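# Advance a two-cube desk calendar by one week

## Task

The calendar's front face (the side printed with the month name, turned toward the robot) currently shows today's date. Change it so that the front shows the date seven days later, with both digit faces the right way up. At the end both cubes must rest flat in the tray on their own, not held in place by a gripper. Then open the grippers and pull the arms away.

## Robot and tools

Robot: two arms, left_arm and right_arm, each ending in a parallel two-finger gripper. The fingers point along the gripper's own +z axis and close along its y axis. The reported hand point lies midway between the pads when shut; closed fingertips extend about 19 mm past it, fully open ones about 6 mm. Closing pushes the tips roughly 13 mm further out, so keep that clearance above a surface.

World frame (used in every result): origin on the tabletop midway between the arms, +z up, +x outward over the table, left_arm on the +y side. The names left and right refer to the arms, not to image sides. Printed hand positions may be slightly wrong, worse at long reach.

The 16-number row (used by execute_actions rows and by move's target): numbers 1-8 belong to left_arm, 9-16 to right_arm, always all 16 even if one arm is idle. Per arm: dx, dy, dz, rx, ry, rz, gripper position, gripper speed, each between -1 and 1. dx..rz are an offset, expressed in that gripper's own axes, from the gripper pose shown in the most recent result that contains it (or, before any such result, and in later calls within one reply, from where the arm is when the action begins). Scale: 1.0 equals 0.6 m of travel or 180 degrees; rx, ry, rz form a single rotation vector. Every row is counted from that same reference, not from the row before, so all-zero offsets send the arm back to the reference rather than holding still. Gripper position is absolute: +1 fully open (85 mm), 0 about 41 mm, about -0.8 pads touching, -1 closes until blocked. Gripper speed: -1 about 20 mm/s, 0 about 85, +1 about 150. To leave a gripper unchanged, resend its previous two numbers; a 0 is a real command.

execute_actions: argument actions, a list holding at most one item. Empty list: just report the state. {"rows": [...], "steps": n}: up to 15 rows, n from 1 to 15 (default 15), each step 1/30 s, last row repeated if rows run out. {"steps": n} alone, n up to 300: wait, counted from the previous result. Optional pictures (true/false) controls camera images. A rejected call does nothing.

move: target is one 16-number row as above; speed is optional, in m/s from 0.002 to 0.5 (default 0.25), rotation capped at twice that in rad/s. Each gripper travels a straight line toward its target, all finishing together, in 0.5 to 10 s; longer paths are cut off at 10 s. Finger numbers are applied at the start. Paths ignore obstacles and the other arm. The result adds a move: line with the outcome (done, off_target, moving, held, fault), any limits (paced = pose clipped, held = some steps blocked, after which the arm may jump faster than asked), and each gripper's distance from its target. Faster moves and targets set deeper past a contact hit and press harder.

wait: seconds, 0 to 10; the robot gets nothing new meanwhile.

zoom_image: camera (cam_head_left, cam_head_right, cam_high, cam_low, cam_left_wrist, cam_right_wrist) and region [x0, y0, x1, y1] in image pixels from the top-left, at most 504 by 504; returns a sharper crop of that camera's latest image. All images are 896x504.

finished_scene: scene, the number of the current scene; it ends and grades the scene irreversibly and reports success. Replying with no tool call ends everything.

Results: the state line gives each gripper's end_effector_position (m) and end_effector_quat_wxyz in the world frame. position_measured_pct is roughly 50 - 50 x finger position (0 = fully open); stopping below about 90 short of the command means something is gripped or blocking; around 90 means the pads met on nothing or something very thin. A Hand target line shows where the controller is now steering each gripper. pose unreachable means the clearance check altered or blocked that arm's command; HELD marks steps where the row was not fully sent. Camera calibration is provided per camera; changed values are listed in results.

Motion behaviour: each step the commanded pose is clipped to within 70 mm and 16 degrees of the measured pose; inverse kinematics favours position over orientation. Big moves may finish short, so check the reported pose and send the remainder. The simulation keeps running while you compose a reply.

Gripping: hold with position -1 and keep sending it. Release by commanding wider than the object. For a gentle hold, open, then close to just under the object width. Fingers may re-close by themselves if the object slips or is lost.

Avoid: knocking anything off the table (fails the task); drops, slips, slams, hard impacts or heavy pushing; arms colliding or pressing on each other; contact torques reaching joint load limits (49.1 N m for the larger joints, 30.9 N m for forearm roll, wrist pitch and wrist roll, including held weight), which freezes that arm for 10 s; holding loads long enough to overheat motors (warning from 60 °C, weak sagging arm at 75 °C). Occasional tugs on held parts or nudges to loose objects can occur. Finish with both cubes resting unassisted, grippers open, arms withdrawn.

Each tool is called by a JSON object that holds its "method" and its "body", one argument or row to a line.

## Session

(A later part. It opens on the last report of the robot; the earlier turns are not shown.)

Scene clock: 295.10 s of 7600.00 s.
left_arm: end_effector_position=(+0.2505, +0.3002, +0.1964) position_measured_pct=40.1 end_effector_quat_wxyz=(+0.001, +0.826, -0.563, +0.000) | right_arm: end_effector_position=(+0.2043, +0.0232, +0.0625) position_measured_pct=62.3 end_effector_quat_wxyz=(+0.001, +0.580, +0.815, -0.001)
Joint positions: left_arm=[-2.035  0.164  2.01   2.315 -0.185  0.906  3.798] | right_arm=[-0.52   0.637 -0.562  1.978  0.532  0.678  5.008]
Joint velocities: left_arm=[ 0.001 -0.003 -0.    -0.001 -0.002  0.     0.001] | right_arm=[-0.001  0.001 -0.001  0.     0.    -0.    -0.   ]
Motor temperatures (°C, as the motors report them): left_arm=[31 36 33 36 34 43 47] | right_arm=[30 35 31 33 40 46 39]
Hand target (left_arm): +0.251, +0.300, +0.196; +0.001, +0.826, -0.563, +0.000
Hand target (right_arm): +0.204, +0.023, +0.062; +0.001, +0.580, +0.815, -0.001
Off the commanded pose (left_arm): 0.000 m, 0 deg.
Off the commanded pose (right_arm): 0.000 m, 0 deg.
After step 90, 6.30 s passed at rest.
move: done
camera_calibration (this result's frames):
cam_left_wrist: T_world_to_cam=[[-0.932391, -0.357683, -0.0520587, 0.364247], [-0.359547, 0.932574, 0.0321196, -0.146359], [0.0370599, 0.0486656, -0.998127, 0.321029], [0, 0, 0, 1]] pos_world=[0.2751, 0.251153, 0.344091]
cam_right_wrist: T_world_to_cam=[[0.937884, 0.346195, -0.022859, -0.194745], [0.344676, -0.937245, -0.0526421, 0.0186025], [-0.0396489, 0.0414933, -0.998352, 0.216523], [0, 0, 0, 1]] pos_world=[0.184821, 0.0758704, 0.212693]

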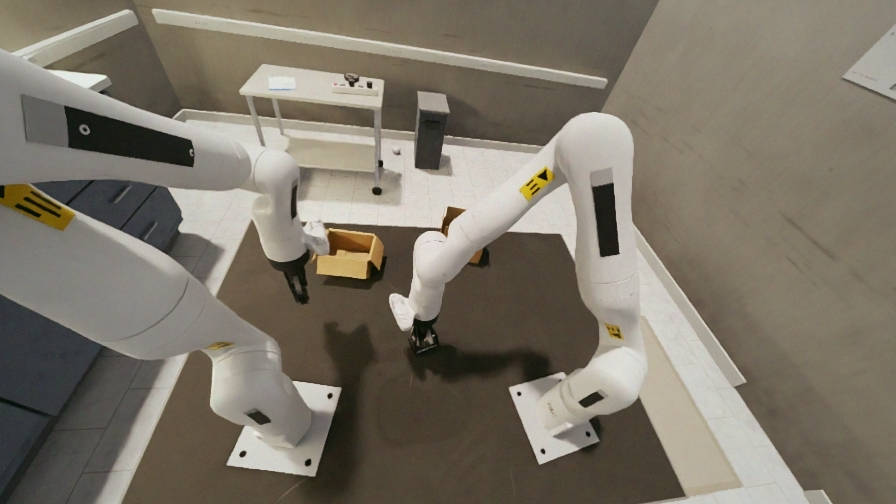

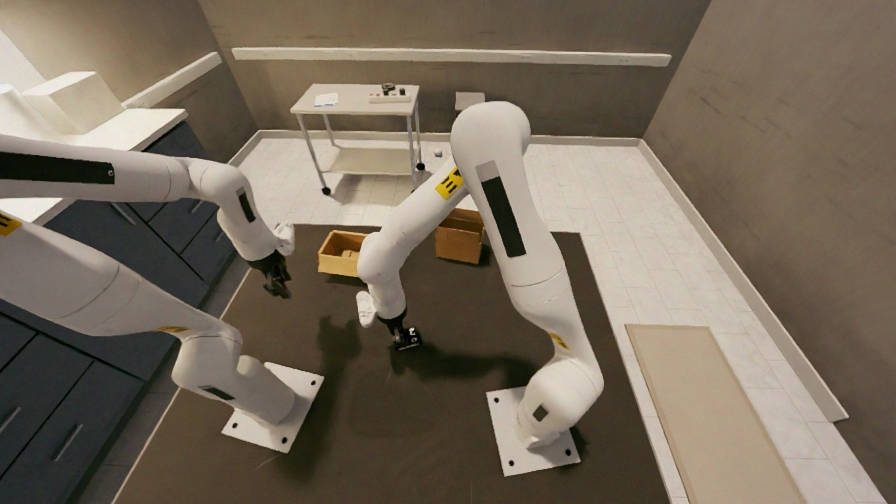

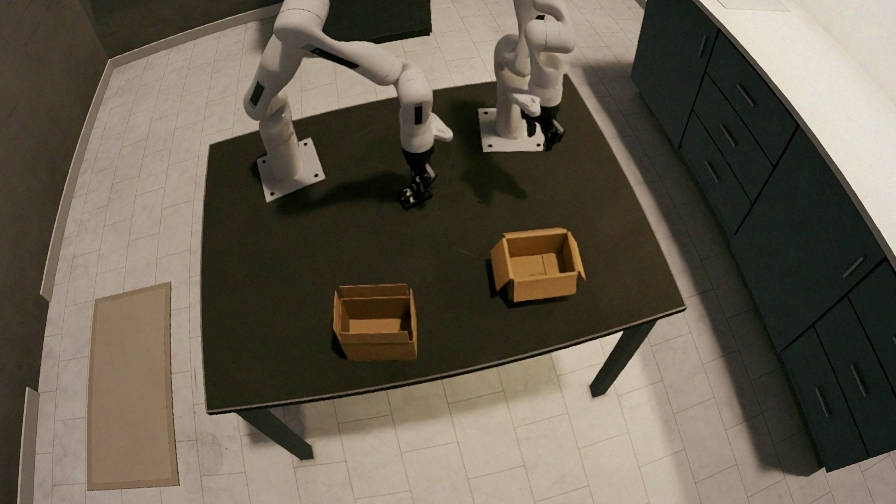

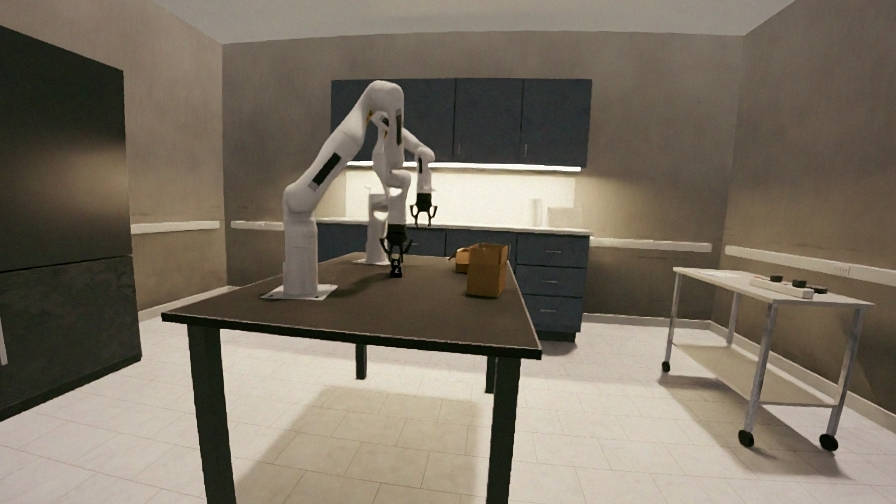

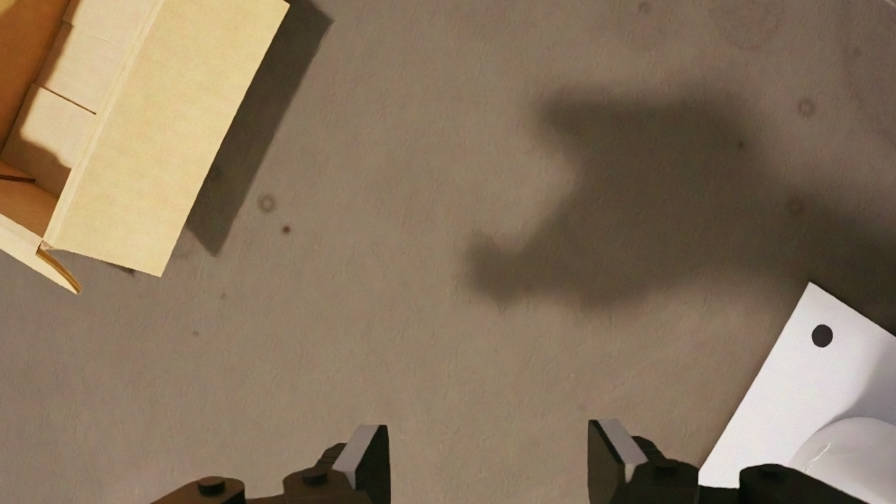

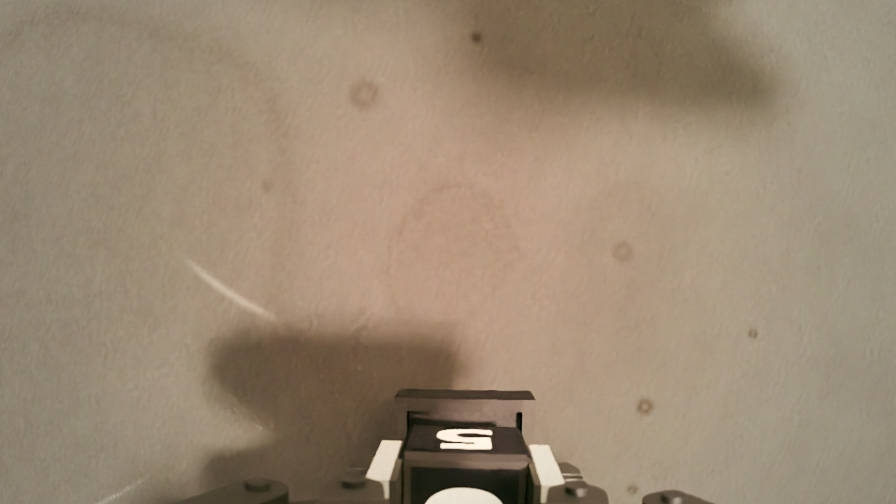

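{"method": "move", "body": {
  "target": [0,0,0,0,0,0,0.2,0,0,0,0.022,0,0,0,-1,0],
  "speed": 0.02
}}

{"method": "zoom_image", "body": {
  "camera": "cam_right_wrist",
  "region": [360,300,580,504]
}}

{"method": "zoom_image", "body": {
  "camera": "cam_high",
  "region": [385,160,455,220]
}}

Scene clock: 298.47 s of 7600.00 s.
left_arm: end_effector_position=(+0.2505, +0.3002, +0.1964) position_measured_pct=40.1 end_effector_quat_wxyz=(+0.001, +0.826, -0.563, +0.000) | right_arm: end_effector_position=(+0.2044, +0.0232, +0.0493) position_measured_pct=62.3 end_effector_quat_wxyz=(+0.001, +0.580, +0.815, -0.001)
Joint positions: left_arm=[-2.035  0.164  2.01   2.315 -0.185  0.906  3.798] | right_arm=[-0.537  0.662 -0.539  1.988  0.557  0.643  4.986]
Joint velocities: left_arm=[ 0.     0.    -0.     0.001  0.001  0.     0.001] | right_arm=[-0.002  0.002 -0.001  0.     0.     0.001 -0.   ]
Motor temperatures (°C, as the motors report them): left_arm=[31 36 33 36 34 43 47] | right_arm=[30 35 31 33 40 46 39]
Hand target (left_arm): +0.251, +0.300, +0.196; +0.001, +0.826, -0.563, +0.000
Hand target (right_arm): +0.204, +0.023, +0.049; +0.001, +0.580, +0.815, -0.001
Off the commanded pose (left_arm): 0.000 m, 0 deg.
Off the commanded pose (right_arm): 0.000 m, 0 deg.
move: done
camera_calibration (this result's frames):
cam_left_wrist: T_world_to_cam=[[-0.93239, -0.357684, -0.0520608, 0.364248], [-0.359548, 0.932574, 0.0321184, -0.146359], [0.0370623, 0.0486652, -0.998127, 0.321029], [0, 0, 0, 1]] pos_world=[0.275101, 0.251153, 0.344092]
cam_right_wrist: T_world_to_cam=[[0.937916, 0.346125, -0.0226291, -0.195116], [0.344614, -0.937266, -0.0526632, 0.0178838], [-0.0394375, 0.0415953, -0.998356, 0.203335], [0, 0, 0, 1]] pos_world=[0.184858, 0.0758385, 0.199527]

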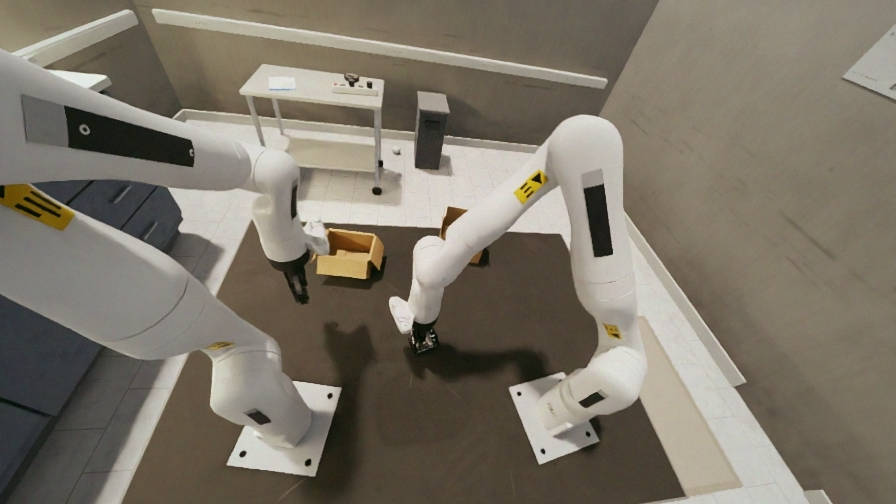

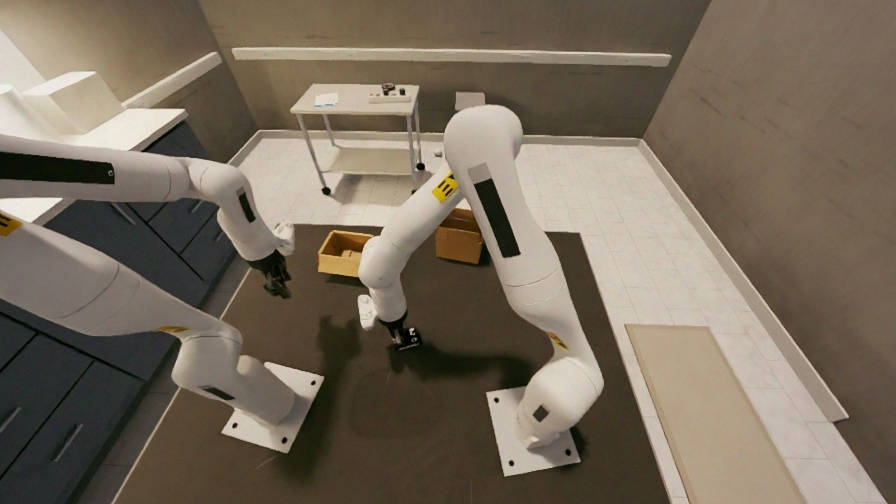

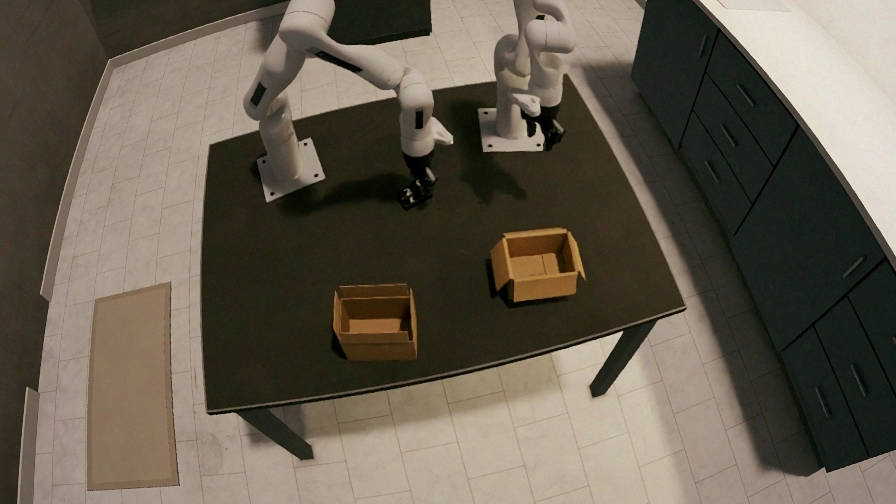

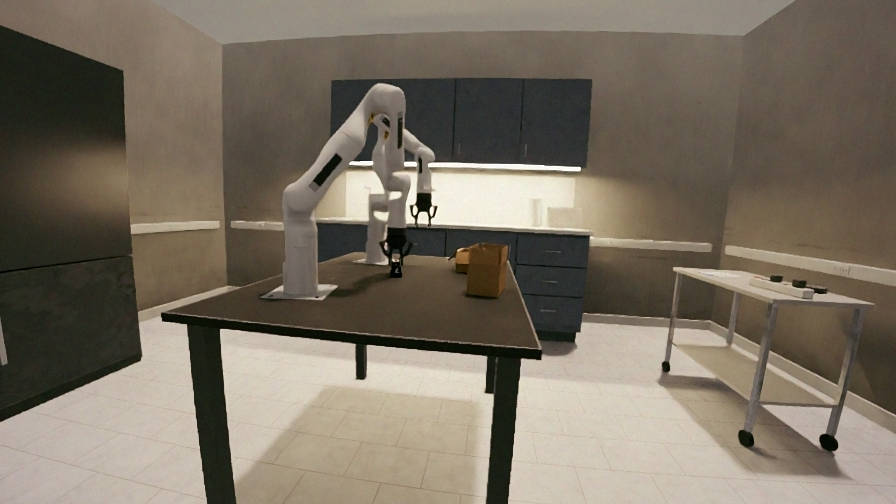

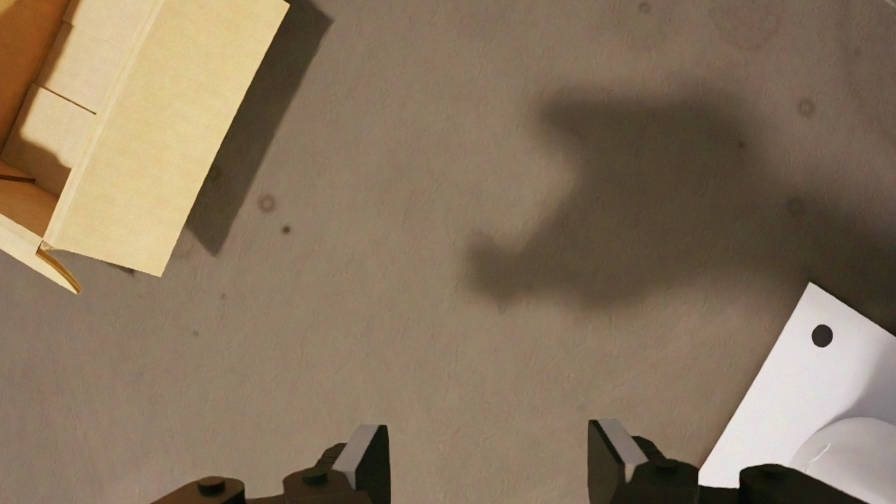

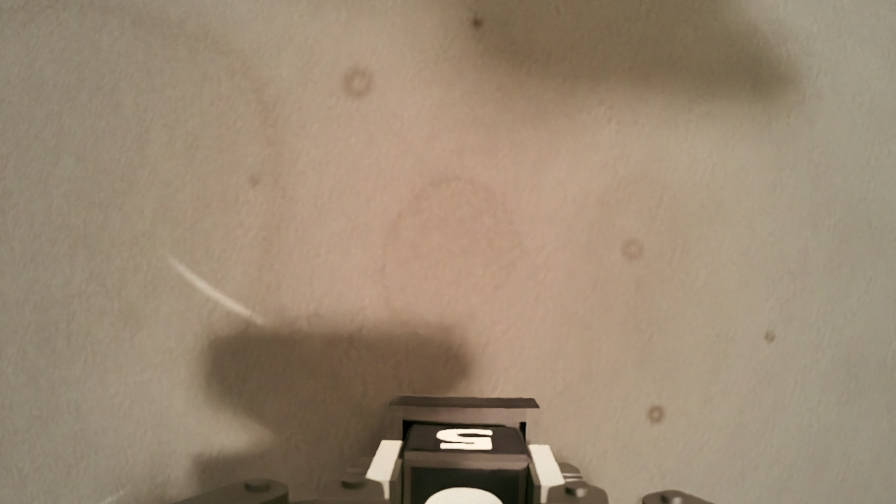

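Region (360, 300, 580, 504) of cam_right_wrist's 896x504 image, scaled by 2.291; it fills the top 467 rows of this view, and the rest is white.

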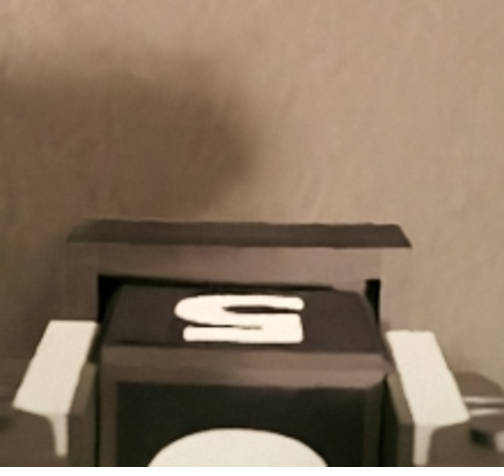

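Region (385, 160, 455, 220) of cam_high's 896x504 image, scaled by 7.200, with more detail than that image has; it fills the top 432 rows of this view, and the rest is white.

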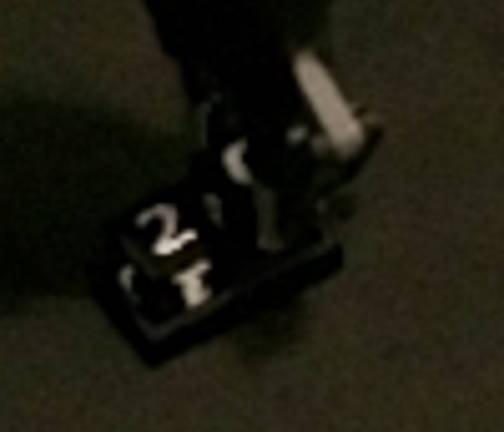

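{"method": "move", "body": {
  "target": [0,0,0,0,0,0,0.2,0,-0.0006,0,0.0165,0,0,0,-1,0],
  "speed": 0.01
}}

{"method": "zoom_image", "body": {
  "camera": "cam_right_wrist",
  "region": [360,300,580,504]
}}

{"method": "zoom_image", "body": {
  "camera": "cam_high",
  "region": [385,160,455,220]
}}

Scene clock: 302.10 s of 7600.00 s.
left_arm: end_effector_position=(+0.2505, +0.3002, +0.1964) position_measured_pct=40.1 end_effector_quat_wxyz=(+0.001, +0.826, -0.563, +0.000) | right_arm: end_effector_position=(+0.2045, +0.0229, +0.0394) position_measured_pct=62.3 end_effector_quat_wxyz=(+0.001, +0.580, +0.815, -0.001)
Joint positions: left_arm=[-2.035  0.164  2.01   2.315 -0.185  0.906  3.798] | right_arm=[-0.549  0.681 -0.521  1.995  0.576  0.616  4.97 ]
Joint velocities: left_arm=[-0.     0.001  0.    -0.    -0.    -0.001  0.   ] | right_arm=[-0.001  0.001 -0.001  0.     0.    -0.001 -0.   ]
Motor temperatures (°C, as the motors report them): left_arm=[31 36 33 36 34 43 47] | right_arm=[30 35 31 33 40 46 39]
Hand target (left_arm): +0.251, +0.300, +0.196; +0.001, +0.826, -0.563, +0.000
Hand target (right_arm): +0.204, +0.023, +0.039; +0.001, +0.580, +0.815, -0.001
Off the commanded pose (left_arm): 0.000 m, 0 deg.
Off the commanded pose (right_arm): 0.000 m, 0 deg.
move: done
camera_calibration (this result's frames):
cam_left_wrist: T_world_to_cam=[[-0.93239, -0.357685, -0.0520627, 0.36425], [-0.359548, 0.932574, 0.032117, -0.146358], [0.0370645, 0.0486646, -0.998127, 0.321029], [0, 0, 0, 1]] pos_world=[0.275101, 0.251153, 0.344092]
cam_right_wrist: T_world_to_cam=[[0.937921, 0.346118, -0.0224966, -0.195361], [0.344613, -0.937266, -0.0526666, 0.0169845], [-0.0393141, 0.0416445, -0.998359, 0.193455], [0, 0, 0, 1]] pos_world=[0.184985, 0.0754804, 0.189637]

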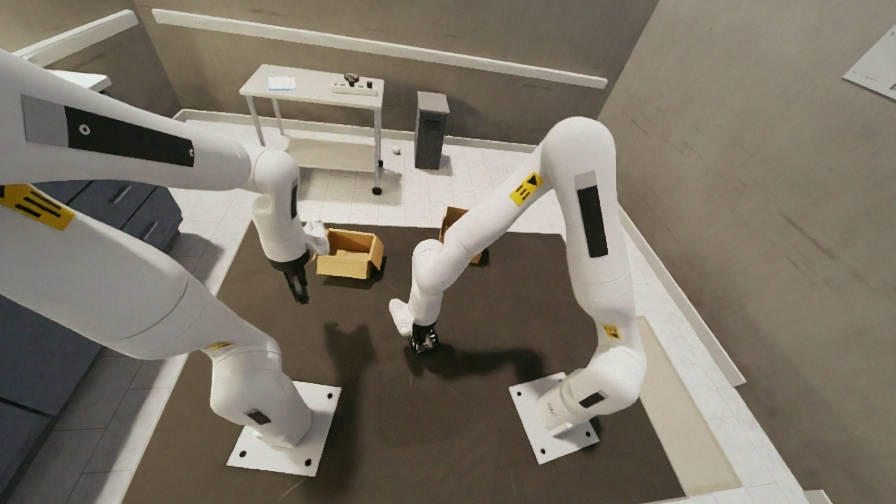

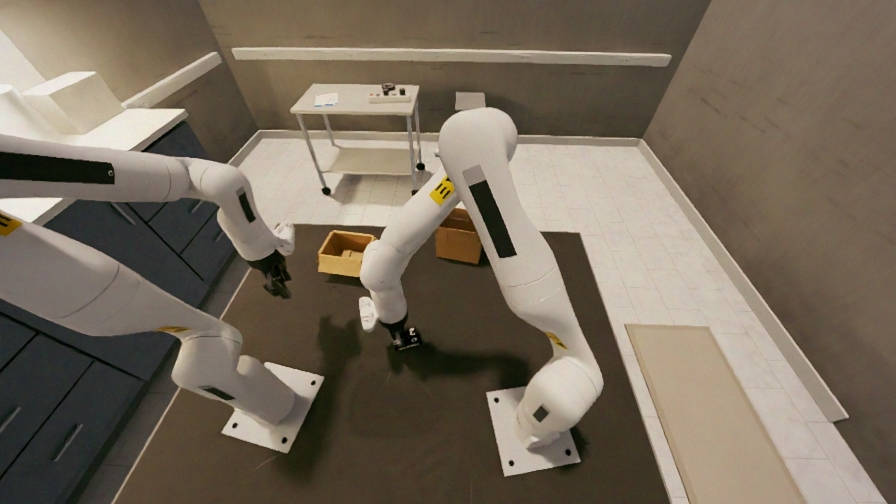

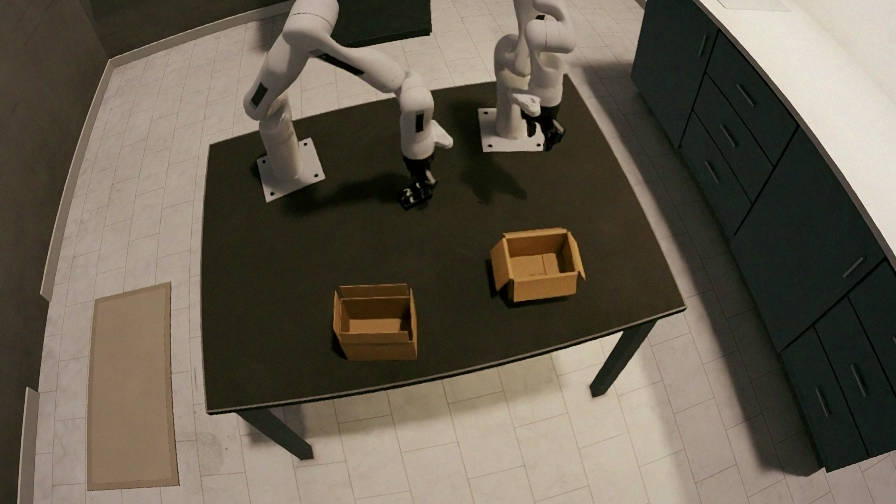

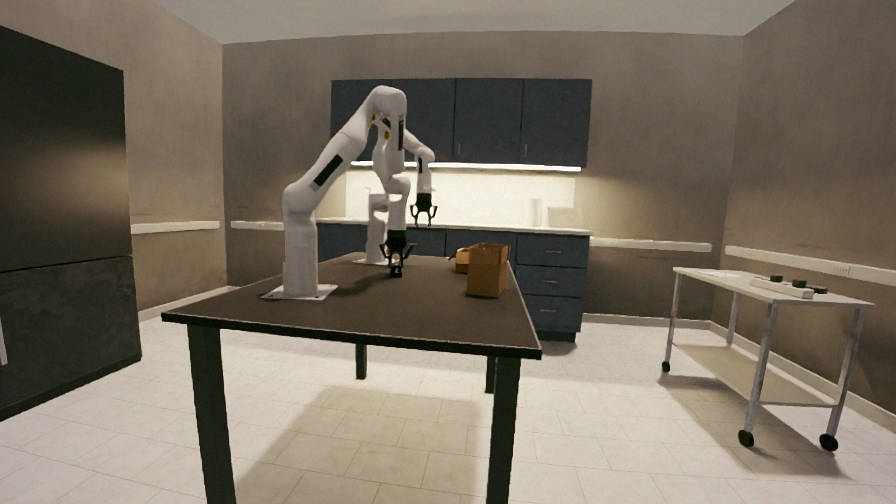

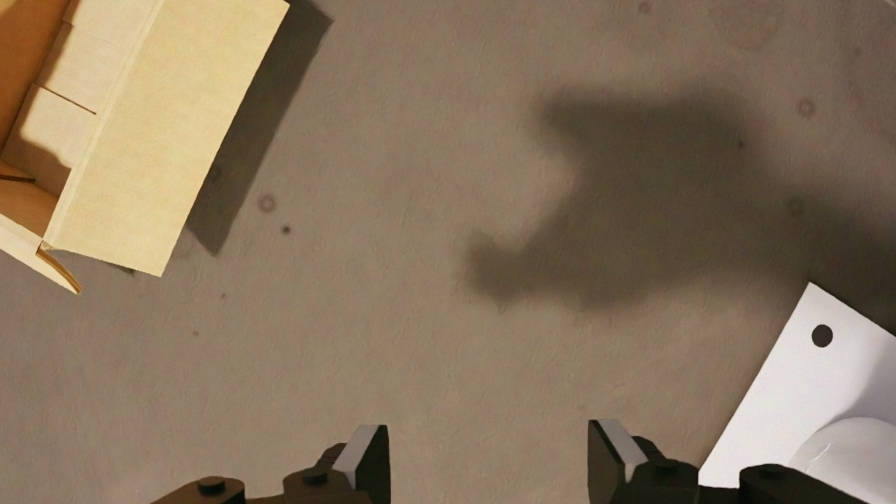

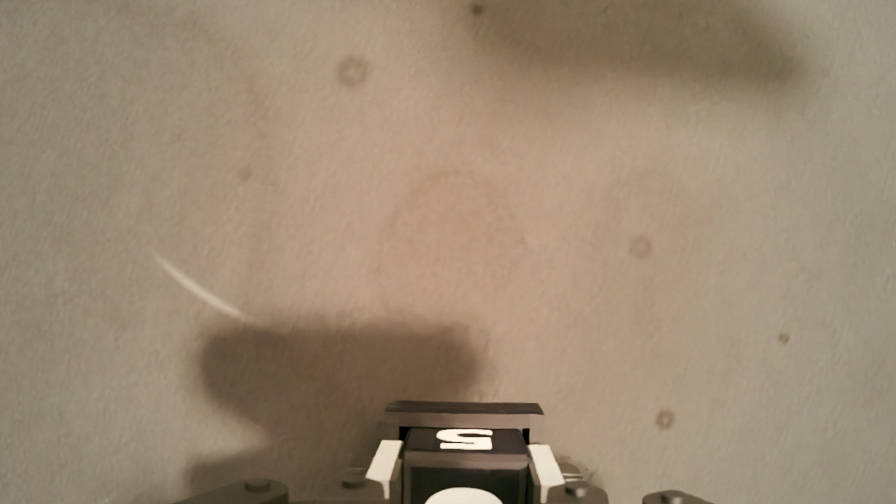

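Region (360, 300, 580, 504) of cam_right_wrist's 896x504 image, scaled by 2.291; it fills the top 467 rows of this view, and the rest is white.

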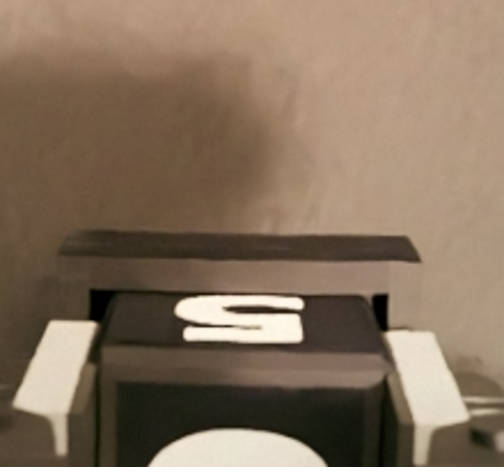

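Region (385, 160, 455, 220) of cam_high's 896x504 image, scaled by 7.200, with more detail than that image has; it fills the top 432 rows of this view, and the rest is white.

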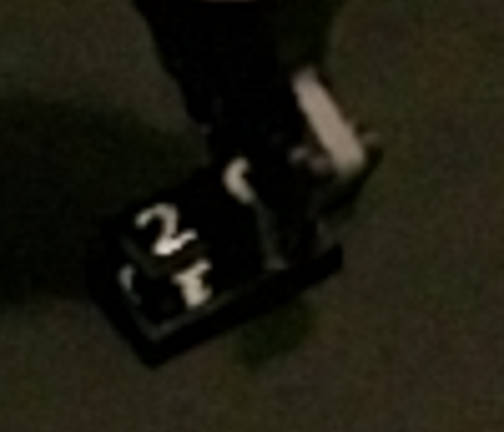

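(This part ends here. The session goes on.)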